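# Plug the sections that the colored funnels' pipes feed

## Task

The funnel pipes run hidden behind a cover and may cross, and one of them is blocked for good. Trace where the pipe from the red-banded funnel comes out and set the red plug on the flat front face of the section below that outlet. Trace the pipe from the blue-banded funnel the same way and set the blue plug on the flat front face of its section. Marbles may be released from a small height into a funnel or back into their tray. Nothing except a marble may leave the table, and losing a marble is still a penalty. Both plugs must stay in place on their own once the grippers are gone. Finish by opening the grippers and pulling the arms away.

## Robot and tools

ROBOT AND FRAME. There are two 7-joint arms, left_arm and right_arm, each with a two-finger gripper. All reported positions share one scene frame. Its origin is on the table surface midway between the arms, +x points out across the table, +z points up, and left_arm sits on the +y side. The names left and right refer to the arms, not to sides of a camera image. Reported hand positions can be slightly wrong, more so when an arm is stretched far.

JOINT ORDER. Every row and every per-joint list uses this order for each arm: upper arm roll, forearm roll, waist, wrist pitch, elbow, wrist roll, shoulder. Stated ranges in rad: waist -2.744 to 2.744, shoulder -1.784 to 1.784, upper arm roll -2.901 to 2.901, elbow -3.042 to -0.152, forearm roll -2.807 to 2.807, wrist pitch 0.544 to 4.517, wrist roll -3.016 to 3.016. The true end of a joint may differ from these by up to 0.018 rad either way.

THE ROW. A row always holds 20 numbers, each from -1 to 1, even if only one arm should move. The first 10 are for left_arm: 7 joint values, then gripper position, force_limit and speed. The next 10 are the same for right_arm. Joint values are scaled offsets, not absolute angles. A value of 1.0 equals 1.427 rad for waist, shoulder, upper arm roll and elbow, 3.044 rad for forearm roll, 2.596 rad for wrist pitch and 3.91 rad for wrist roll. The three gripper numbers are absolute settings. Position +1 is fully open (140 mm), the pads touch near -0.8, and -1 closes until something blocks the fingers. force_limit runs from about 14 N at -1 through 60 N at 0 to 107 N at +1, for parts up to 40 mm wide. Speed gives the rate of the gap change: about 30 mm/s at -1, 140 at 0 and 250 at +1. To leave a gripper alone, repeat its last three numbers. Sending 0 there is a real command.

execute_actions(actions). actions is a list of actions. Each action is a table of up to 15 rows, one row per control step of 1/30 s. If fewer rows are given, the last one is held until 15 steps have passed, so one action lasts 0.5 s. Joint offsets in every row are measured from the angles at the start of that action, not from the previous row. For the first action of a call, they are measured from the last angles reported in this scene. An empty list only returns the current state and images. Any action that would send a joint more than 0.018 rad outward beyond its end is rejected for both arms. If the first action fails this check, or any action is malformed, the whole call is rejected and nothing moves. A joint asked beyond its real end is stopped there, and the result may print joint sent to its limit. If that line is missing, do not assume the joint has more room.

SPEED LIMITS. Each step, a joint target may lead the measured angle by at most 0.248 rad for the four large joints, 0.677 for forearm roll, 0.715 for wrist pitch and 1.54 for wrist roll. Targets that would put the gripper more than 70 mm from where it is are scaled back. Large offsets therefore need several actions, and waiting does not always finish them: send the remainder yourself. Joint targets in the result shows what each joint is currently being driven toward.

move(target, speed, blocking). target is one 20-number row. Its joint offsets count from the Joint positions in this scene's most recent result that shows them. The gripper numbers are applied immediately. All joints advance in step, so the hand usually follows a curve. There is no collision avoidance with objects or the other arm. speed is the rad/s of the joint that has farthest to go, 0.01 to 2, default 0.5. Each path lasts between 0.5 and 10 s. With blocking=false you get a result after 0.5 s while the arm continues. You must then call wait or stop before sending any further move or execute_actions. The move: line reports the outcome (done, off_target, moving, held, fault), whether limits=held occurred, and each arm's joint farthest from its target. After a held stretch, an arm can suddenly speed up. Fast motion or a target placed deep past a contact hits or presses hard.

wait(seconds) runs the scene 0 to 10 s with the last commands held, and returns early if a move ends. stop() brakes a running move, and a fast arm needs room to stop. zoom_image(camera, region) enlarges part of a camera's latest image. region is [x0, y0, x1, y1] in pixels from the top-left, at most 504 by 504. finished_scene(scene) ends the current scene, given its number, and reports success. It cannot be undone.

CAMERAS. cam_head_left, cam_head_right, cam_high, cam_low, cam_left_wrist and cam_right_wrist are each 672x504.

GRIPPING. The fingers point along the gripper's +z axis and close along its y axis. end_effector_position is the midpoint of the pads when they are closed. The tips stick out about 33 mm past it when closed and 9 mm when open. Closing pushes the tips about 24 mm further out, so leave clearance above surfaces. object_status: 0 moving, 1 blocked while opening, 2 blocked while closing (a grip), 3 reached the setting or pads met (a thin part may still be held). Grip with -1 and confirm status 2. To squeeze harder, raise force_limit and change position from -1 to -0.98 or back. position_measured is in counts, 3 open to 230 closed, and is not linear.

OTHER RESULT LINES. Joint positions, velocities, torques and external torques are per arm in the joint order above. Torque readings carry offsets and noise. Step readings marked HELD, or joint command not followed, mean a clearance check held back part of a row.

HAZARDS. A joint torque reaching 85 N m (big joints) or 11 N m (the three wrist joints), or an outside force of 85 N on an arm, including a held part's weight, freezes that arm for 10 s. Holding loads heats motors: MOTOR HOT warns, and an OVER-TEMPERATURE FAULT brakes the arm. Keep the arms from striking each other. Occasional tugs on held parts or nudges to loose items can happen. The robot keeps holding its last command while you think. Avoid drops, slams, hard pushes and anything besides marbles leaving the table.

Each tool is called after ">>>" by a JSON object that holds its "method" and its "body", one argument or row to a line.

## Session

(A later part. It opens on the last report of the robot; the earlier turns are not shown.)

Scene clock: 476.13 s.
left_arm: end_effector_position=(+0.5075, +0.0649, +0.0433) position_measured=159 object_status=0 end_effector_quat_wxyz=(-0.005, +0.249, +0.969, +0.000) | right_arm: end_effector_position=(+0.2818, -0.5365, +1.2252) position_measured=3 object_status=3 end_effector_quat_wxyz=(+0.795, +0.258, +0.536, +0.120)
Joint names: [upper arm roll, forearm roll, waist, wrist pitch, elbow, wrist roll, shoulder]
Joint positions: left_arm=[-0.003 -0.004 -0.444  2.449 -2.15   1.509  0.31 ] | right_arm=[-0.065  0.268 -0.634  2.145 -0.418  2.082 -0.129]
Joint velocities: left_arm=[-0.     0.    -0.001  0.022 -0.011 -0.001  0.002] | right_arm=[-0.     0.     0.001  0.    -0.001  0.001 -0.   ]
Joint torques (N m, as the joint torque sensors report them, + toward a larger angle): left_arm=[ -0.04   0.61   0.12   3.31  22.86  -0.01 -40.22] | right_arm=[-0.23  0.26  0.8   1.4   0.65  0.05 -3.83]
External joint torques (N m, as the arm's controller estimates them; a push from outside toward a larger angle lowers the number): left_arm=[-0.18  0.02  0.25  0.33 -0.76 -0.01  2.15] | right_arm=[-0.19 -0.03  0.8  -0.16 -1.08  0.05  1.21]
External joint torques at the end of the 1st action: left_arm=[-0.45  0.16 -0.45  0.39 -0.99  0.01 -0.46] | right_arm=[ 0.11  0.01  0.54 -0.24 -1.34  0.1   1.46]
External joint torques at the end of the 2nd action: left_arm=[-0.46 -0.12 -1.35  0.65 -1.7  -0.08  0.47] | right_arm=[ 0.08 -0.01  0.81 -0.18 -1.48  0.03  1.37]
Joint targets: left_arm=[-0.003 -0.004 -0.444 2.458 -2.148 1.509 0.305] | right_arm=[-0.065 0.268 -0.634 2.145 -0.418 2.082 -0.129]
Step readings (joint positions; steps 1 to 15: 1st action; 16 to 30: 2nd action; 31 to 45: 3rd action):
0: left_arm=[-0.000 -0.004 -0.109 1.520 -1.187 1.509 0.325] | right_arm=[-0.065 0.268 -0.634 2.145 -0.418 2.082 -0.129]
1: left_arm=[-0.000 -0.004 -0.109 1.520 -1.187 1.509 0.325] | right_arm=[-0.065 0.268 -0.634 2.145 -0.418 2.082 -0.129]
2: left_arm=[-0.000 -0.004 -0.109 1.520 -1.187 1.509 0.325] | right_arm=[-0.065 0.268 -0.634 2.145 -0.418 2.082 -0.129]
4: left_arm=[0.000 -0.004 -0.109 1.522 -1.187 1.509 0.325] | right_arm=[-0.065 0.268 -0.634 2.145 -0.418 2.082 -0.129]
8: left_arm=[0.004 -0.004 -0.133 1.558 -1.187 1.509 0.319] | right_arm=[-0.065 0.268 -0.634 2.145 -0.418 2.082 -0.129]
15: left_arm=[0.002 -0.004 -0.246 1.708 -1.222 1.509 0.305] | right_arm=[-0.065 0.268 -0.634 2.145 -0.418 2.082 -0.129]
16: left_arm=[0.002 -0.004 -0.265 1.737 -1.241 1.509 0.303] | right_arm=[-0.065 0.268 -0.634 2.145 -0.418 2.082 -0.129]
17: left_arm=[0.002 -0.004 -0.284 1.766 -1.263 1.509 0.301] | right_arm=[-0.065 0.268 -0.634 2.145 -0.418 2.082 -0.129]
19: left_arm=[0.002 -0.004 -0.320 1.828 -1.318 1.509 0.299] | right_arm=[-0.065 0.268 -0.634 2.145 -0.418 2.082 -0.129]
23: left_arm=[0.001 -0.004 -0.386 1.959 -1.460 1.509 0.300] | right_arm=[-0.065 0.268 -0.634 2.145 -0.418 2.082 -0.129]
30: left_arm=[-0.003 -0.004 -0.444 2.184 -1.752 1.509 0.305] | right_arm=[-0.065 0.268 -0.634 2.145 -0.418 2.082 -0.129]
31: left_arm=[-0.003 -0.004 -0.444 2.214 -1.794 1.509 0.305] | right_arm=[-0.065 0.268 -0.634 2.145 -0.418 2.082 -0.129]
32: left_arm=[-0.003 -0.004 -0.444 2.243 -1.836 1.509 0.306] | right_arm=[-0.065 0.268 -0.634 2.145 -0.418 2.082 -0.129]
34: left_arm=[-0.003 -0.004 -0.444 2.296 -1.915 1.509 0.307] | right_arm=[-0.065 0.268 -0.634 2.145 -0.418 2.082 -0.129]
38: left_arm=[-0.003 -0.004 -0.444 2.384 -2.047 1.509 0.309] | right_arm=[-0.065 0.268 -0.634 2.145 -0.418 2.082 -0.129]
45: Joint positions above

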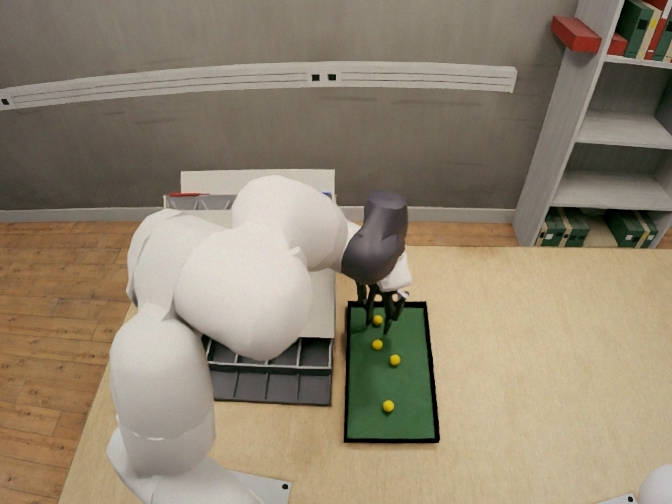

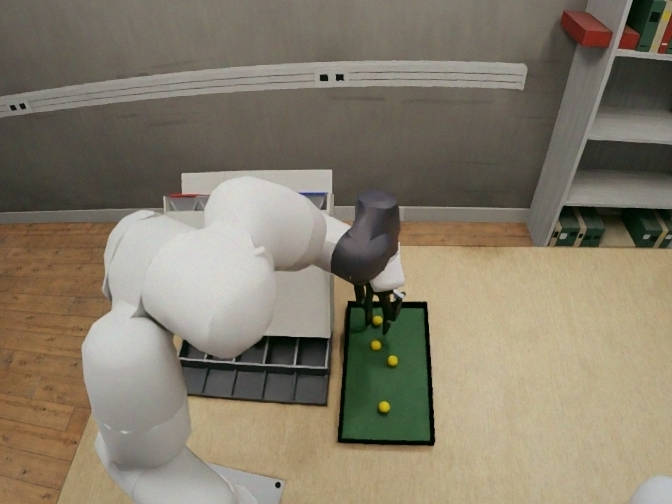

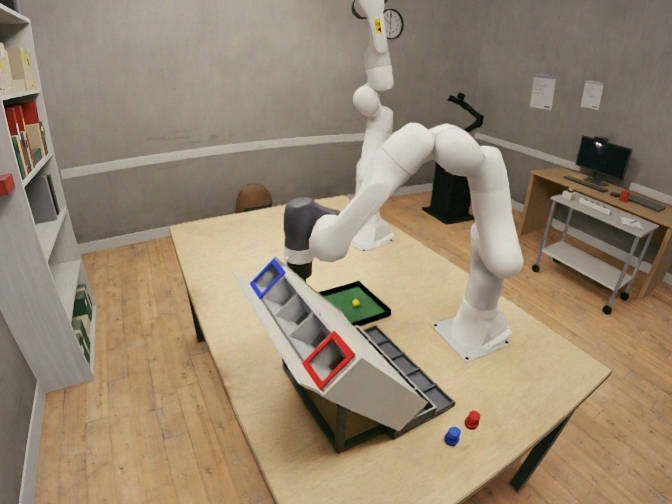

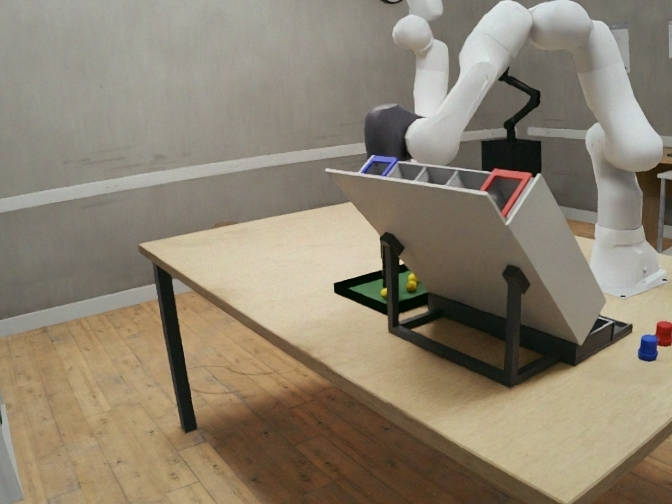

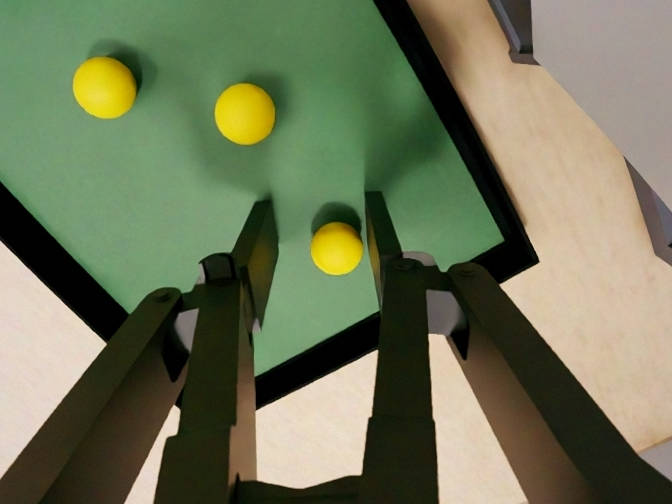

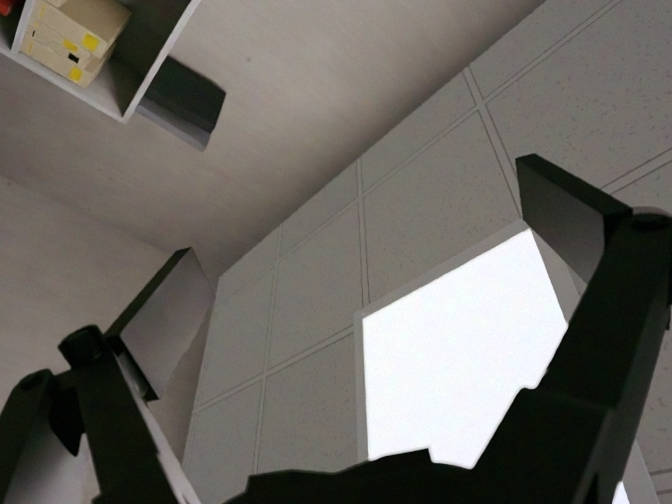

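>>> {"method": "execute_actions", "body": {
  "actions": []
}}

Scene clock: 478.50 s.
left_arm: end_effector_position=(+0.5099, +0.0633, +0.0451) position_measured=199 object_status=2 end_effector_quat_wxyz=(-0.001, +0.249, +0.969, -0.001) | right_arm: end_effector_position=(+0.2818, -0.5365, +1.2252) position_measured=3 object_status=3 end_effector_quat_wxyz=(+0.795, +0.258, +0.536, +0.120)
Joint names: [upper arm roll, forearm roll, waist, wrist pitch, elbow, wrist roll, shoulder]
Joint positions: left_arm=[-0.003 -0.004 -0.444  2.456 -2.15   1.509  0.307] | right_arm=[-0.065  0.268 -0.634  2.145 -0.418  2.082 -0.129]
Joint velocities: left_arm=[ 0.    -0.    -0.001 -0.001 -0.002 -0.001  0.001] | right_arm=[ 0.001 -0.001  0.     0.    -0.     0.001  0.   ]
Joint torques (N m, as the joint torque sensors report them, + toward a larger angle): left_arm=[ -0.97   0.47   0.66   2.72  21.94   0.06 -39.19] | right_arm=[ 0.09  0.28  0.94  1.43  0.8   0.   -3.86]
External joint torques (N m, as the arm's controller estimates them; a push from outside toward a larger angle lowers the number): left_arm=[-1.18 -0.05  0.7   0.32  1.69  0.06 -1.14] | right_arm=[ 0.12  0.    0.94 -0.13 -0.91 -0.01  1.11]
Joint targets: left_arm=[-0.003 -0.004 -0.444 2.458 -2.148 1.509 0.305] | right_arm=[-0.065 0.268 -0.634 2.145 -0.418 2.082 -0.129]

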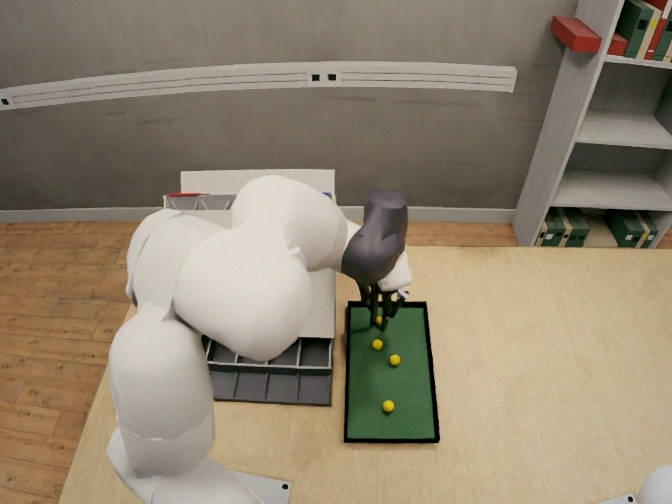

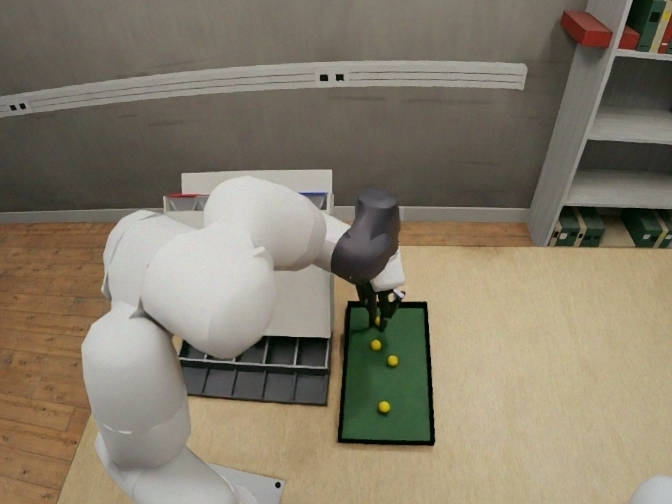

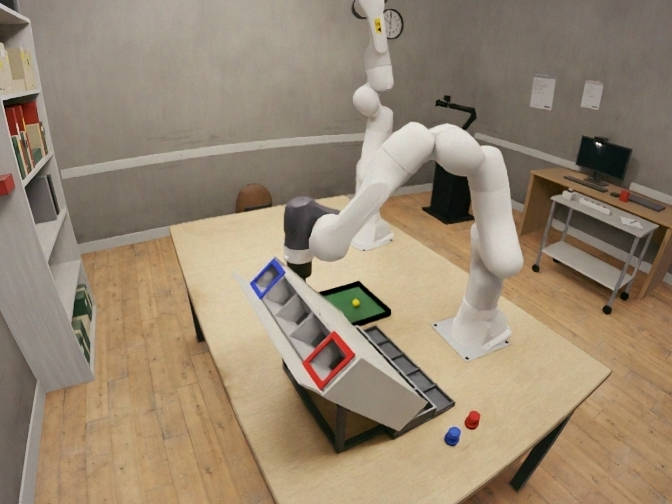

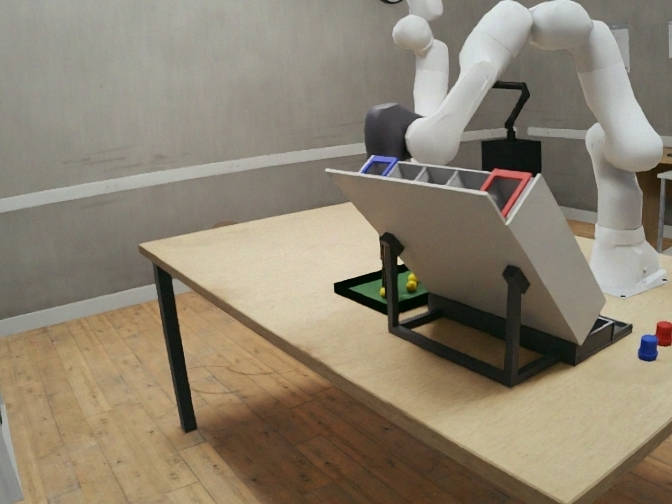

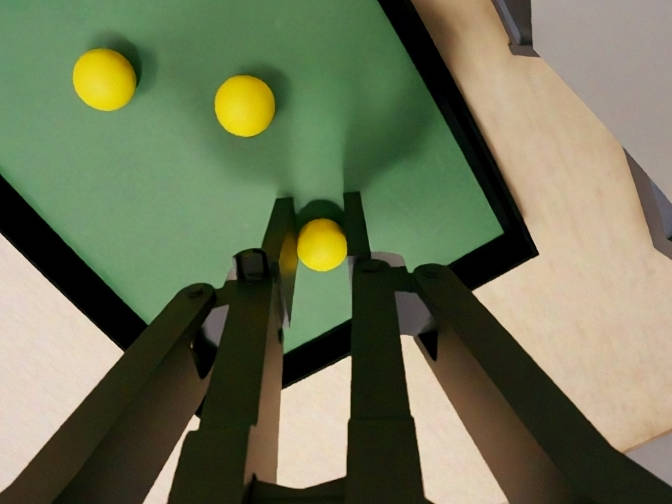

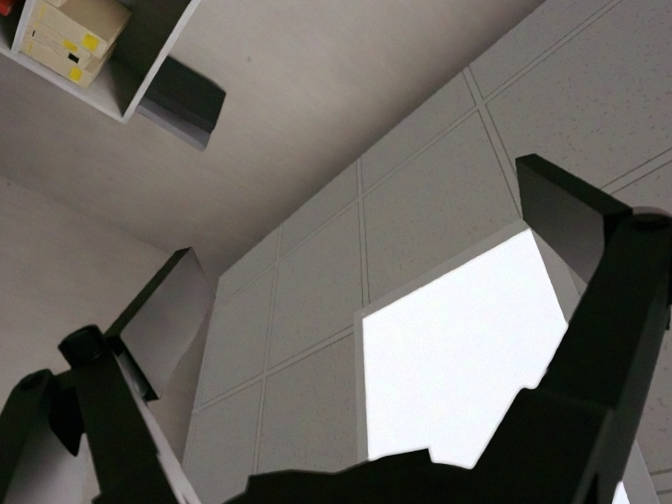

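>>> {"method": "zoom_image", "body": {
  "camera": "cam_head_right",
  "region": [165, 320, 345, 420]
}}

>>> {"method": "zoom_image", "body": {
  "camera": "cam_high",
  "region": [230, 245, 370, 400]
}}

Region (165, 320, 345, 420) of cam_head_right's 672x504 image, scaled by 2.800, with more detail than that image has.

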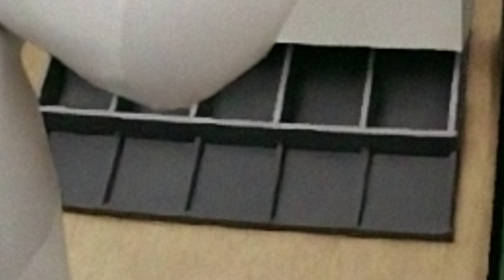

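Region (230, 245, 370, 400) of cam_high's 672x504 image, scaled by 3.252, with more detail than that image has; it fills the left 455 columns of this view, and the rest is white.

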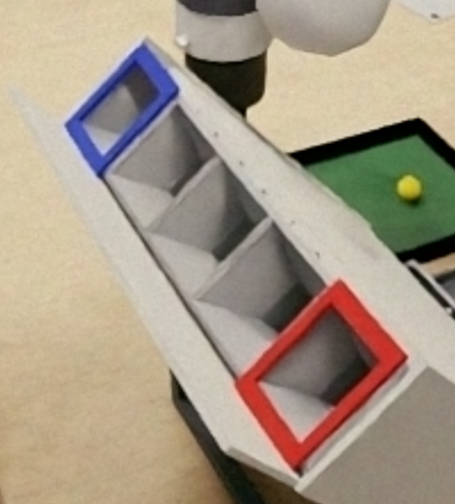

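>>> {"method": "zoom_image", "body": {
  "camera": "cam_high",
  "region": [245, 252, 295, 302]
}}

>>> {"method": "zoom_image", "body": {
  "camera": "cam_head_left",
  "region": [185, 320, 345, 420]
}}

>>> {"method": "zoom_image", "body": {
  "camera": "cam_low",
  "region": [345, 140, 445, 200]
}}

Region (245, 252, 295, 302) of cam_high's 672x504 image, scaled by 10.080, with more detail than that image has.

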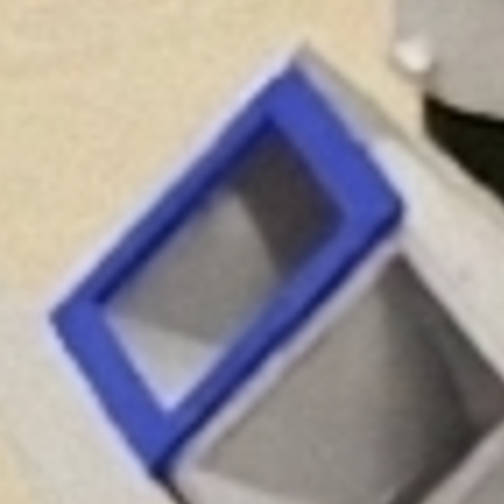

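Region (185, 320, 345, 420) of cam_head_left's 672x504 image, scaled by 3.150, with more detail than that image has; it fills the top 315 rows of this view, and the rest is white.

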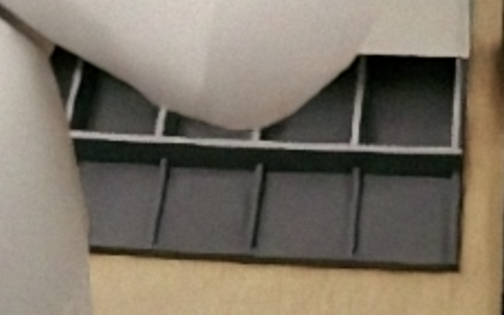

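Region (345, 140, 445, 200) of cam_low's 672x504 image, scaled by 5.040, with more detail than that image has; it fills the top 302 rows of this view, and the rest is white.

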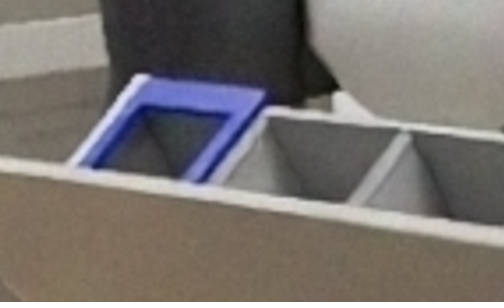

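>>> {"method": "execute_actions", "body": {
  "actions": [
    [[0,0,0,-0.0095,0.0094,0,-0.002,-1,0,-0.3,0,0,0,0,0,0,0,1,0,0],[0,0,0,-0.0202,0.0215,0,-0.004,-1,0,-0.3,0,0,0,0,0,0,0,1,0,0],[0,0,0,-0.0321,0.0362,0,-0.006,-1,0,-0.3,0,0,0,0,0,0,0,1,0,0],[0,0,0,-0.045,0.0533,0,-0.008,-1,0,-0.3,0,0,0,0,0,0,0,1,0,0],[0,0,0,-0.0588,0.0725,0,-0.01,-1,0,-0.3,0,0,0,0,0,0,0,1,0,0],[0,0,0,-0.0735,0.0937,0,-0.012,-1,0,-0.3,0,0,0,0,0,0,0,1,0,0],[0,0,0,-0.0888,0.1166,0,-0.013,-1,0,-0.3,0,0,0,0,0,0,0,1,0,0],[0,0,0,-0.1047,0.1411,0,-0.014,-1,0,-0.3,0,0,0,0,0,0,0,1,0,0],[0,0,0,-0.1211,0.167,0,-0.014,-1,0,-0.3,0,0,0,0,0,0,0,1,0,0],[0,0,0,-0.1379,0.194,0,-0.014,-1,0,-0.3,0,0,0,0,0,0,0,1,0,0],[0,0,0,-0.1549,0.222,0,-0.014,-1,0,-0.3,0,0,0,0,0,0,0,1,0,0],[0,0,0,-0.172,0.2507,0,-0.014,-1,0,-0.3,0,0,0,0,0,0,0,1,0,0],[0,0,0,-0.1892,0.28,0,-0.014,-1,0,-0.3,0,0,0,0,0,0,0,1,0,0],[0,0,0,-0.2063,0.3096,0,-0.014,-1,0,-0.3,0,0,0,0,0,0,0,1,0,0],[0,0,0,-0.2232,0.3393,0,-0.014,-1,0,-0.3,0,0,0,0,0,0,0,1,0,0]],
    [[0,0,0.0065,-0.0906,0.096,0,0,-1,0,-0.3,0,0,0,0,0,0,0,1,0,0],[0,0,0.0133,-0.1069,0.1254,0,0,-1,0,-0.3,0,0,0,0,0,0,0,1,0,0],[0,0,0.0215,-0.1226,0.1544,0,0,-1,0,-0.3,0,0,0,0,0,0,0,1,0,0],[0,0,0.0311,-0.1376,0.1826,0,0,-1,0,-0.3,0,0,0,0,0,0,0,1,0,0],[0,0,0.042,-0.1519,0.2101,0,0,-1,0,-0.3,0,0,0,0,0,0,0,1,0,0],[0,0,0.0542,-0.1654,0.2364,0,0,-1,0,-0.3,0,0,0,0,0,0,0,1,0,0],[0,0,0.0675,-0.1779,0.2615,0,0,-1,0,-0.3,0,0,0,0,0,0,0,1,0,0],[0,0,0.0818,-0.1894,0.2851,0,0,-1,0,-0.3,0,0,0,0,0,0,0,1,0,0],[0,0,0.0972,-0.1996,0.307,0,0,-1,0,-0.3,0,0,0,0,0,0,0,1,0,0],[0,0,0.1133,-0.2086,0.3271,0,0,-1,0,-0.3,0,0,0,0,0,0,0,1,0,0],[0,0,0.1303,-0.2161,0.345,0,0,-1,0,-0.3,0,0,0,0,0,0,0,1,0,0],[0,0,0.1479,-0.2222,0.3607,0,0,-1,0,-0.3,0,0,0,0,0,0,0,1,0,0],[0,0,0.1661,-0.2266,0.3739,0,0,-1,0,-0.3,0,0,0,0,0,0,0,1,0,0],[0,0,0.1849,-0.2293,0.3844,0,0,-1,0,-0.3,0,0,0,0,0,0,0,1,0,0],[0,0,0.2041,-0.2301,0.3919,0,0,-1,0,-0.3,0,0,0,0,0,0,0,1,0,0]],
    [[0,0,0.0612,-0.0316,0.0324,0,0,-1,0,-0.3,0,0,0,0,0,0,0,1,0,0],[0,0,0.0809,-0.0284,0.0336,0,0,-1,0,-0.3,0,0,0,0,0,0,0,1,0,0],[0,0,0.1008,-0.023,0.0313,0,0,-1,0,-0.3,0,0,0,0,0,0,0,1,0,0],[0,0,0.1207,-0.0154,0.0254,0,0,-1,0,-0.3,0,0,0,0,0,0,0,1,0,0],[0,0,0.1407,-0.0154,0.0254,0,0,-1,0,-0.3,0,0,0,0,0,0,0,1,0,0],[0,0,0.1605,-0.0154,0.0254,0,0,-1,0,-0.3,0,0,0,0,0,0,0,1,0,0],[0,0,0.1801,-0.0154,0.0254,0,0,-1,0,-0.3,0,0,0,0,0,0,0,1,0,0],[0,0,0.1994,-0.0154,0.0254,0,0,-1,0,-0.3,0,0,0,0,0,0,0,1,0,0],[0,0,0.2183,-0.0154,0.0254,0,0,-1,0,-0.3,0,0,0,0,0,0,0,1,0,0],[0,0,0.2368,-0.0154,0.0254,0,0,-1,0,-0.3,0,0,0,0,0,0,0,1,0,0],[0,0,0.2546,-0.0154,0.0254,0,0,-1,0,-0.3,0,0,0,0,0,0,0,1,0,0],[0,0,0.2719,-0.0154,0.0254,0,0,-1,0,-0.3,0,0,0,0,0,0,0,1,0,0],[0,0,0.2884,-0.0154,0.0254,0,0,-1,0,-0.3,0,0,0,0,0,0,0,1,0,0],[0,0,0.304,-0.0154,0.0254,0,0,-1,0,-0.3,0,0,0,0,0,0,0,1,0,0],[0,0,0.3188,-0.0154,0.0254,0,0,-1,0,-0.3,0,0,0,0,0,0,0,1,0,0]],
    [[0,0,0.0508,0,0,0,0.0022,-1,0,-0.3,0,0,0,0,0,0,0,1,0,0],[0,0,0.0634,0,0,0,0.0049,-1,0,-0.3,0,0,0,0,0,0,0,1,0,0],[0,0,0.0748,0,0,0,0.0081,-1,0,-0.3,0,0,0,0,0,0,0,1,0,0],[0,0,0.085,0,0,0,0.0112,-1,0,-0.3,0,0,0,0,0,0,0,1,0,0],[0,0,0.0938,0,0,0,0.0143,-1,0,-0.3,0,0,0,0,0,0,0,1,0,0],[0,0,0.1011,0,0,0,0.0172,-1,0,-0.3,0,0,0,0,0,0,0,1,0,0],[0,0,0.1069,0,0,0,0.0197,-1,0,-0.3,0,0,0,0,0,0,0,1,0,0],[0,0,0.111,0,0,0,0.0215,-1,0,-0.3,0,0,0,0,0,0,0,1,0,0],[0,0,0.1135,0,0,0,0.0224,-1,0,-0.3,0,0,0,0,0,0,0,1,0,0],[0,0,0.1141,0,0,0,0.0228,-1,0,-0.3,0,0,0,0,0,0,0,1,0,0],[0,0,0.1128,0,0,0,0.0226,-1,0,-0.3,0,0,0,0,0,0,0,1,0,0],[0,0,0.1095,0,0,0,0.0224,-1,0,-0.3,0,0,0,0,0,0,0,1,0,0],[0,0,0.1095,0,0,0,0.0224,-1,0,-0.3,0,0,0,0,0,0,0,1,0,0],[0,0,0.1095,0,0,0,0.0224,-1,0,-0.3,0,0,0,0,0,0,0,1,0,0],[0,0,0.1095,0,0,0,0.0224,-1,0,-0.3,0,0,0,0,0,0,0,1,0,0]]
  ]
}}

Scene clock: 580.53 s.
left_arm: end_effector_position=(+0.6600, +0.5152, +0.3894) position_measured=199 object_status=2 end_effector_quat_wxyz=(-0.000, -0.145, +0.989, -0.002) | right_arm: end_effector_position=(+0.2818, -0.5365, +1.2252) position_measured=3 object_status=3 end_effector_quat_wxyz=(+0.795, +0.258, +0.536, +0.120)
Joint names: [upper arm roll, forearm roll, waist, wrist pitch, elbow, wrist roll, shoulder]
Joint positions: left_arm=[-0.001 -0.004  0.351  1.521 -1.199  1.509  0.322] | right_arm=[-0.065  0.268 -0.634  2.145 -0.418  2.082 -0.129]
Joint velocities: left_arm=[-0.021 -0.002 -0.014 -0.    -0.    -0.    -0.   ] | right_arm=[ 0.001  0.     0.    -0.001  0.     0.001  0.   ]
Joint torques (N m, as the joint torque sensors report them, + toward a larger angle): left_arm=[  0.01   0.75  -1.73   2.37  23.07  -0.05 -41.34] | right_arm=[ 0.19  0.26  0.73  1.41  0.9   0.05 -3.69]
External joint torques (N m, as the arm's controller estimates them; a push from outside toward a larger angle lowers the number): left_arm=[-0.2  -0.03 -1.64 -0.04 -0.12 -0.05  0.1 ] | right_arm=[ 0.21 -0.03  0.72 -0.16 -0.84  0.04  1.34]
External joint torques at the end of the 1st action: left_arm=[-0.35 -0.05  0.3  -0.52  1.26 -0.09 -1.51] | right_arm=[-0.08 -0.01  0.52 -0.16 -1.27  0.09  1.5 ]
External joint torques at the end of the 2nd action: left_arm=[-0.02 -0.14  1.83 -0.41  2.18 -0.14 -2.05] | right_arm=[ 0.04 -0.02  0.66 -0.18 -1.35  0.02  1.43]
External joint torques at the end of the 3rd action: left_arm=[ 0.    0.08  1.97 -0.27 -0.36 -0.09  1.23] | right_arm=[ 0.25 -0.01  0.5  -0.19 -1.2   0.07  1.3 ]
Joint targets: left_arm=[-0.004 -0.004 0.348 1.521 -1.199 1.509 0.322] | right_arm=[-0.065 0.268 -0.634 2.145 -0.418 2.082 -0.129]
Step readings (joint positions; steps 1 to 15: 1st action; 16 to 30: 2nd action; 31 to 45: 3rd action; 46 to 60: 4th action):
0: left_arm=[-0.003 -0.004 -0.444 2.456 -2.150 1.509 0.307] | right_arm=[-0.065 0.268 -0.634 2.145 -0.418 2.082 -0.129]
1: left_arm=[-0.003 -0.004 -0.444 2.453 -2.148 1.509 0.308] | right_arm=[-0.065 0.268 -0.634 2.145 -0.418 2.082 -0.129]
2: left_arm=[-0.003 -0.004 -0.444 2.444 -2.143 1.509 0.308] | right_arm=[-0.065 0.268 -0.634 2.145 -0.418 2.082 -0.129]
4: left_arm=[-0.003 -0.004 -0.444 2.416 -2.118 1.509 0.308] | right_arm=[-0.065 0.268 -0.634 2.145 -0.418 2.082 -0.129]
8: left_arm=[-0.003 -0.004 -0.444 2.319 -2.020 1.509 0.302] | right_arm=[-0.065 0.268 -0.634 2.145 -0.418 2.082 -0.129]
15: left_arm=[-0.003 -0.004 -0.444 2.067 -1.758 1.509 0.293] | right_arm=[-0.065 0.268 -0.634 2.145 -0.418 2.082 -0.129]
16: left_arm=[-0.004 -0.004 -0.443 2.026 -1.716 1.509 0.293] | right_arm=[-0.065 0.268 -0.634 2.145 -0.418 2.082 -0.129]
17: left_arm=[-0.005 -0.004 -0.440 1.985 -1.673 1.509 0.294] | right_arm=[-0.065 0.268 -0.634 2.145 -0.418 2.082 -0.129]
19: left_arm=[-0.007 -0.004 -0.428 1.903 -1.589 1.509 0.294] | right_arm=[-0.065 0.268 -0.634 2.145 -0.418 2.082 -0.129]
23: left_arm=[-0.009 -0.004 -0.375 1.749 -1.432 1.509 0.293] | right_arm=[-0.065 0.268 -0.634 2.145 -0.418 2.082 -0.129]
30: left_arm=[-0.006 -0.004 -0.214 1.558 -1.236 1.509 0.290] | right_arm=[-0.065 0.268 -0.634 2.145 -0.418 2.082 -0.129]
31: left_arm=[-0.006 -0.004 -0.187 1.544 -1.221 1.509 0.290] | right_arm=[-0.065 0.268 -0.634 2.145 -0.418 2.082 -0.129]
32: left_arm=[-0.006 -0.004 -0.160 1.534 -1.209 1.509 0.289] | right_arm=[-0.065 0.268 -0.634 2.145 -0.418 2.082 -0.129]
34: left_arm=[-0.006 -0.004 -0.104 1.526 -1.200 1.509 0.286] | right_arm=[-0.065 0.268 -0.634 2.145 -0.418 2.082 -0.129]
38: left_arm=[-0.006 -0.004 0.008 1.523 -1.199 1.509 0.288] | right_arm=[-0.065 0.268 -0.634 2.145 -0.418 2.082 -0.129]
45: left_arm=[-0.004 -0.004 0.191 1.521 -1.199 1.509 0.290] | right_arm=[-0.065 0.268 -0.634 2.145 -0.418 2.082 -0.129]
46: left_arm=[-0.004 -0.004 0.214 1.521 -1.199 1.509 0.290] | right_arm=[-0.065 0.268 -0.634 2.145 -0.418 2.082 -0.129]
47: left_arm=[-0.003 -0.004 0.236 1.521 -1.199 1.509 0.291] | right_arm=[-0.065 0.268 -0.634 2.145 -0.418 2.082 -0.129]
49: left_arm=[-0.002 -0.004 0.276 1.521 -1.199 1.509 0.294] | right_arm=[-0.065 0.268 -0.634 2.145 -0.418 2.082 -0.129]
53: left_arm=[-0.000 -0.004 0.332 1.521 -1.199 1.509 0.310] | right_arm=[-0.065 0.268 -0.634 2.145 -0.418 2.082 -0.129]
60: Joint positions above

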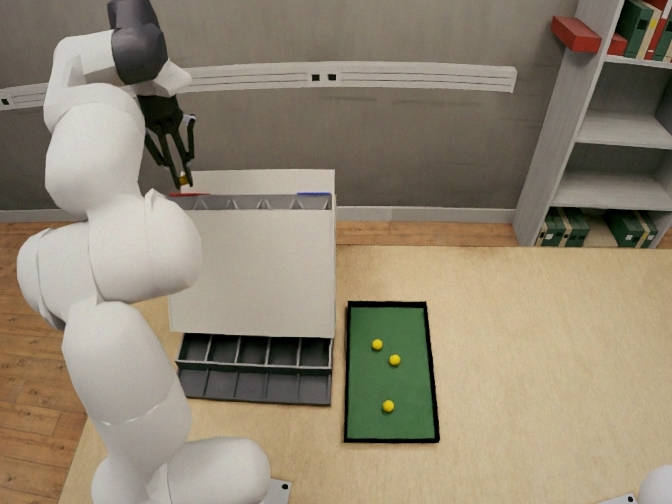

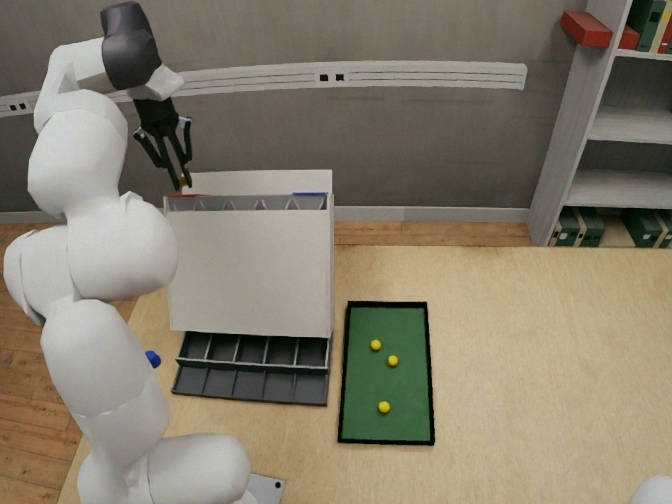

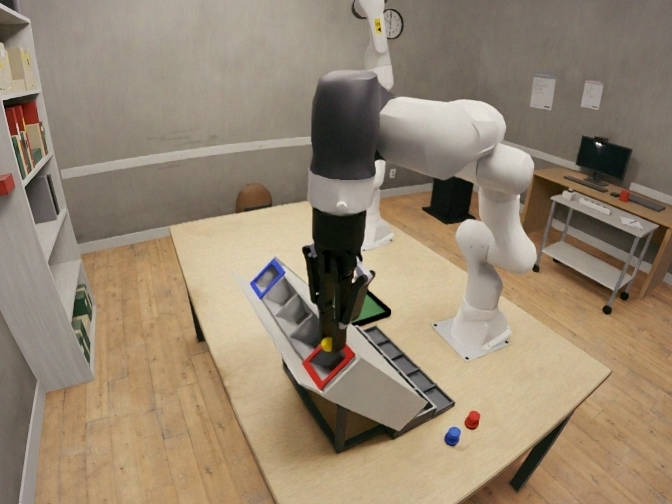

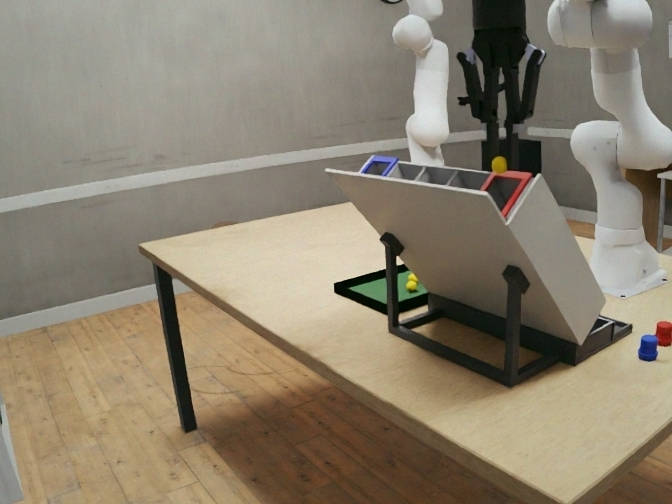

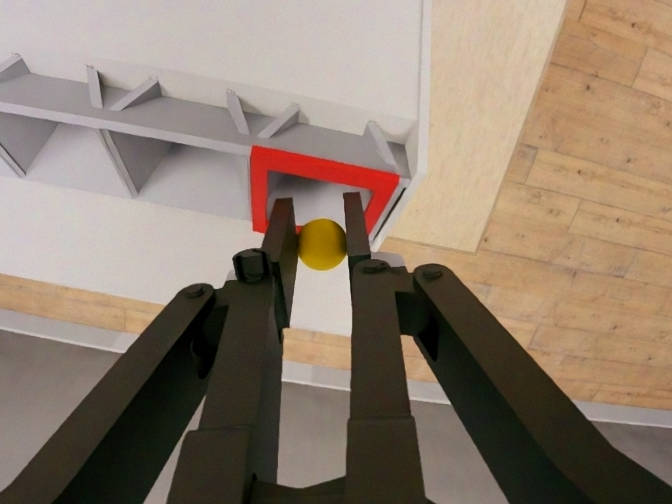

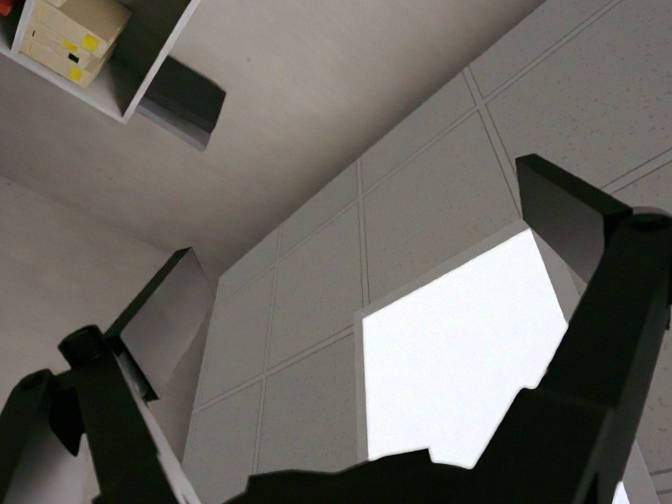

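>>> {"method": "execute_actions", "body": {
  "actions": []
}}

Scene clock: 599.57 s.
left_arm: end_effector_position=(+0.6604, +0.5134, +0.3894) position_measured=199 object_status=2 end_effector_quat_wxyz=(-0.000, -0.144, +0.990, -0.002) | right_arm: end_effector_position=(+0.2818, -0.5365, +1.2252) position_measured=3 object_status=3 end_effector_quat_wxyz=(+0.795, +0.258, +0.536, +0.120)
Joint names: [upper arm roll, forearm roll, waist, wrist pitch, elbow, wrist roll, shoulder]
Joint positions: left_arm=[-0.003 -0.004  0.35   1.521 -1.199  1.509  0.322] | right_arm=[-0.065  0.268 -0.634  2.145 -0.418  2.082 -0.129]
Joint velocities: left_arm=[ 0.001 -0.    -0.    -0.001 -0.001  0.001  0.001] | right_arm=[-0.     0.001 -0.    -0.    -0.     0.002 -0.   ]
Joint torques (N m, as the joint torque sensors report them, + toward a larger angle): left_arm=[ -0.96   0.73  -1.47   2.4   23.3   -0.01 -41.47] | right_arm=[ 0.19  0.28  0.82  1.42  0.68  0.02 -4.04]
External joint torques (N m, as the arm's controller estimates them; a push from outside toward a larger angle lowers the number): left_arm=[-1.3  -0.08 -1.57  0.    0.15 -0.01 -0.09] | right_arm=[ 0.22 -0.01  0.82 -0.15 -1.12  0.01  1.13]
Joint targets: left_arm=[-0.004 -0.004 0.348 1.521 -1.199 1.509 0.322] | right_arm=[-0.065 0.268 -0.634 2.145 -0.418 2.082 -0.129]

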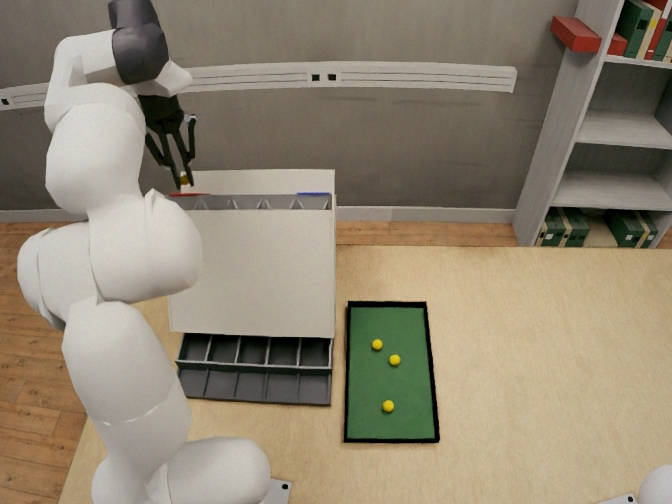

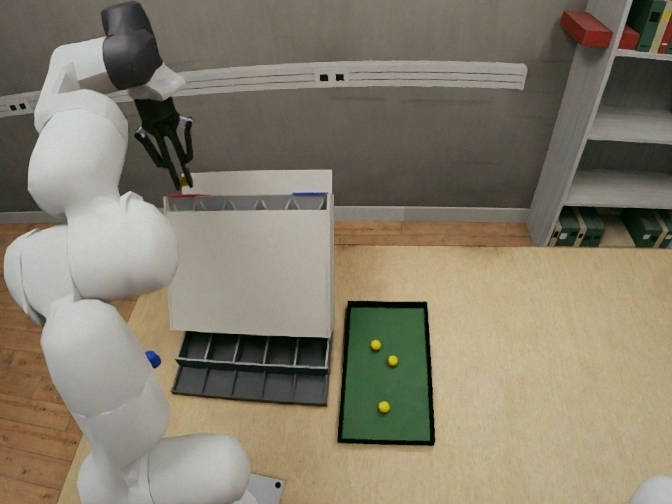

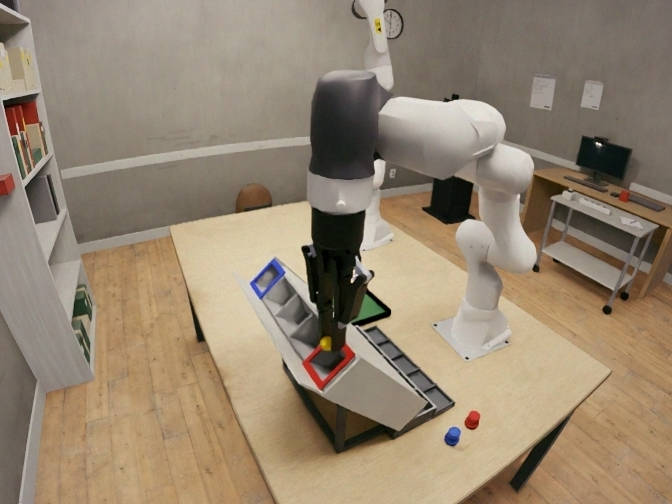

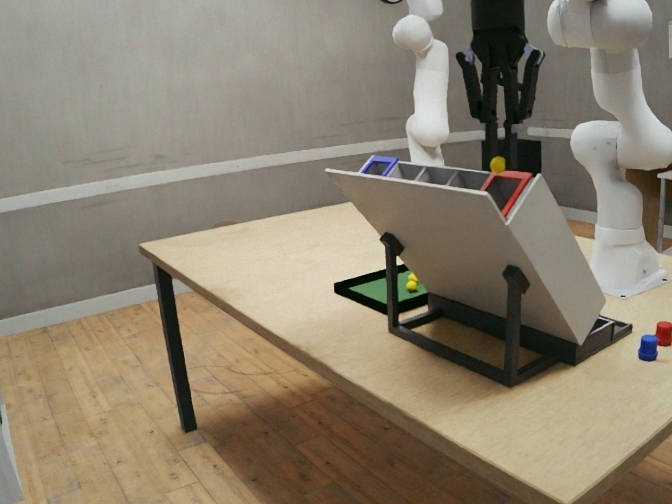

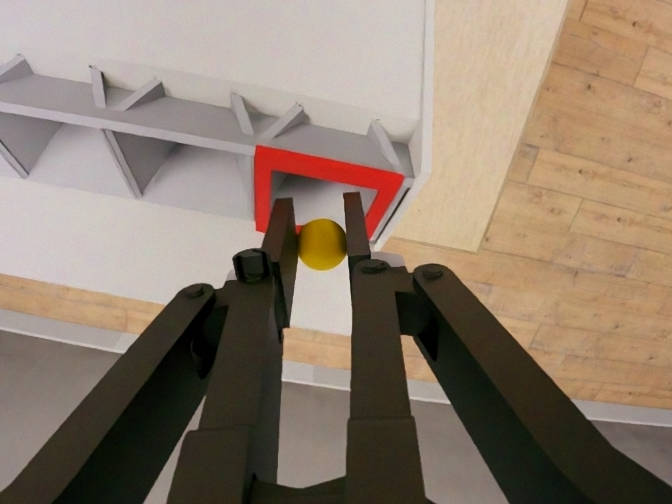

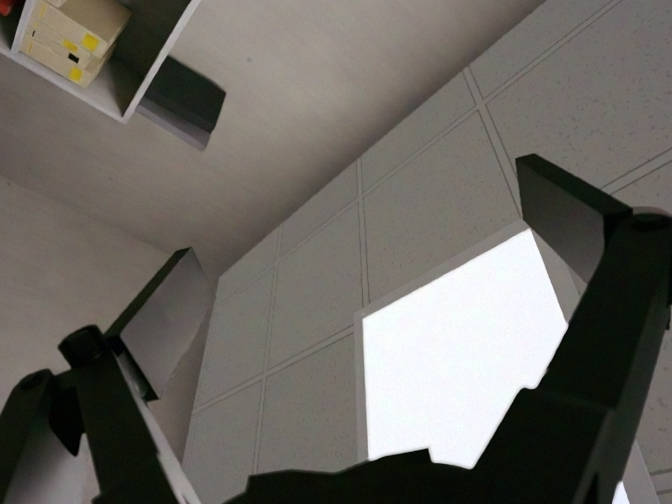

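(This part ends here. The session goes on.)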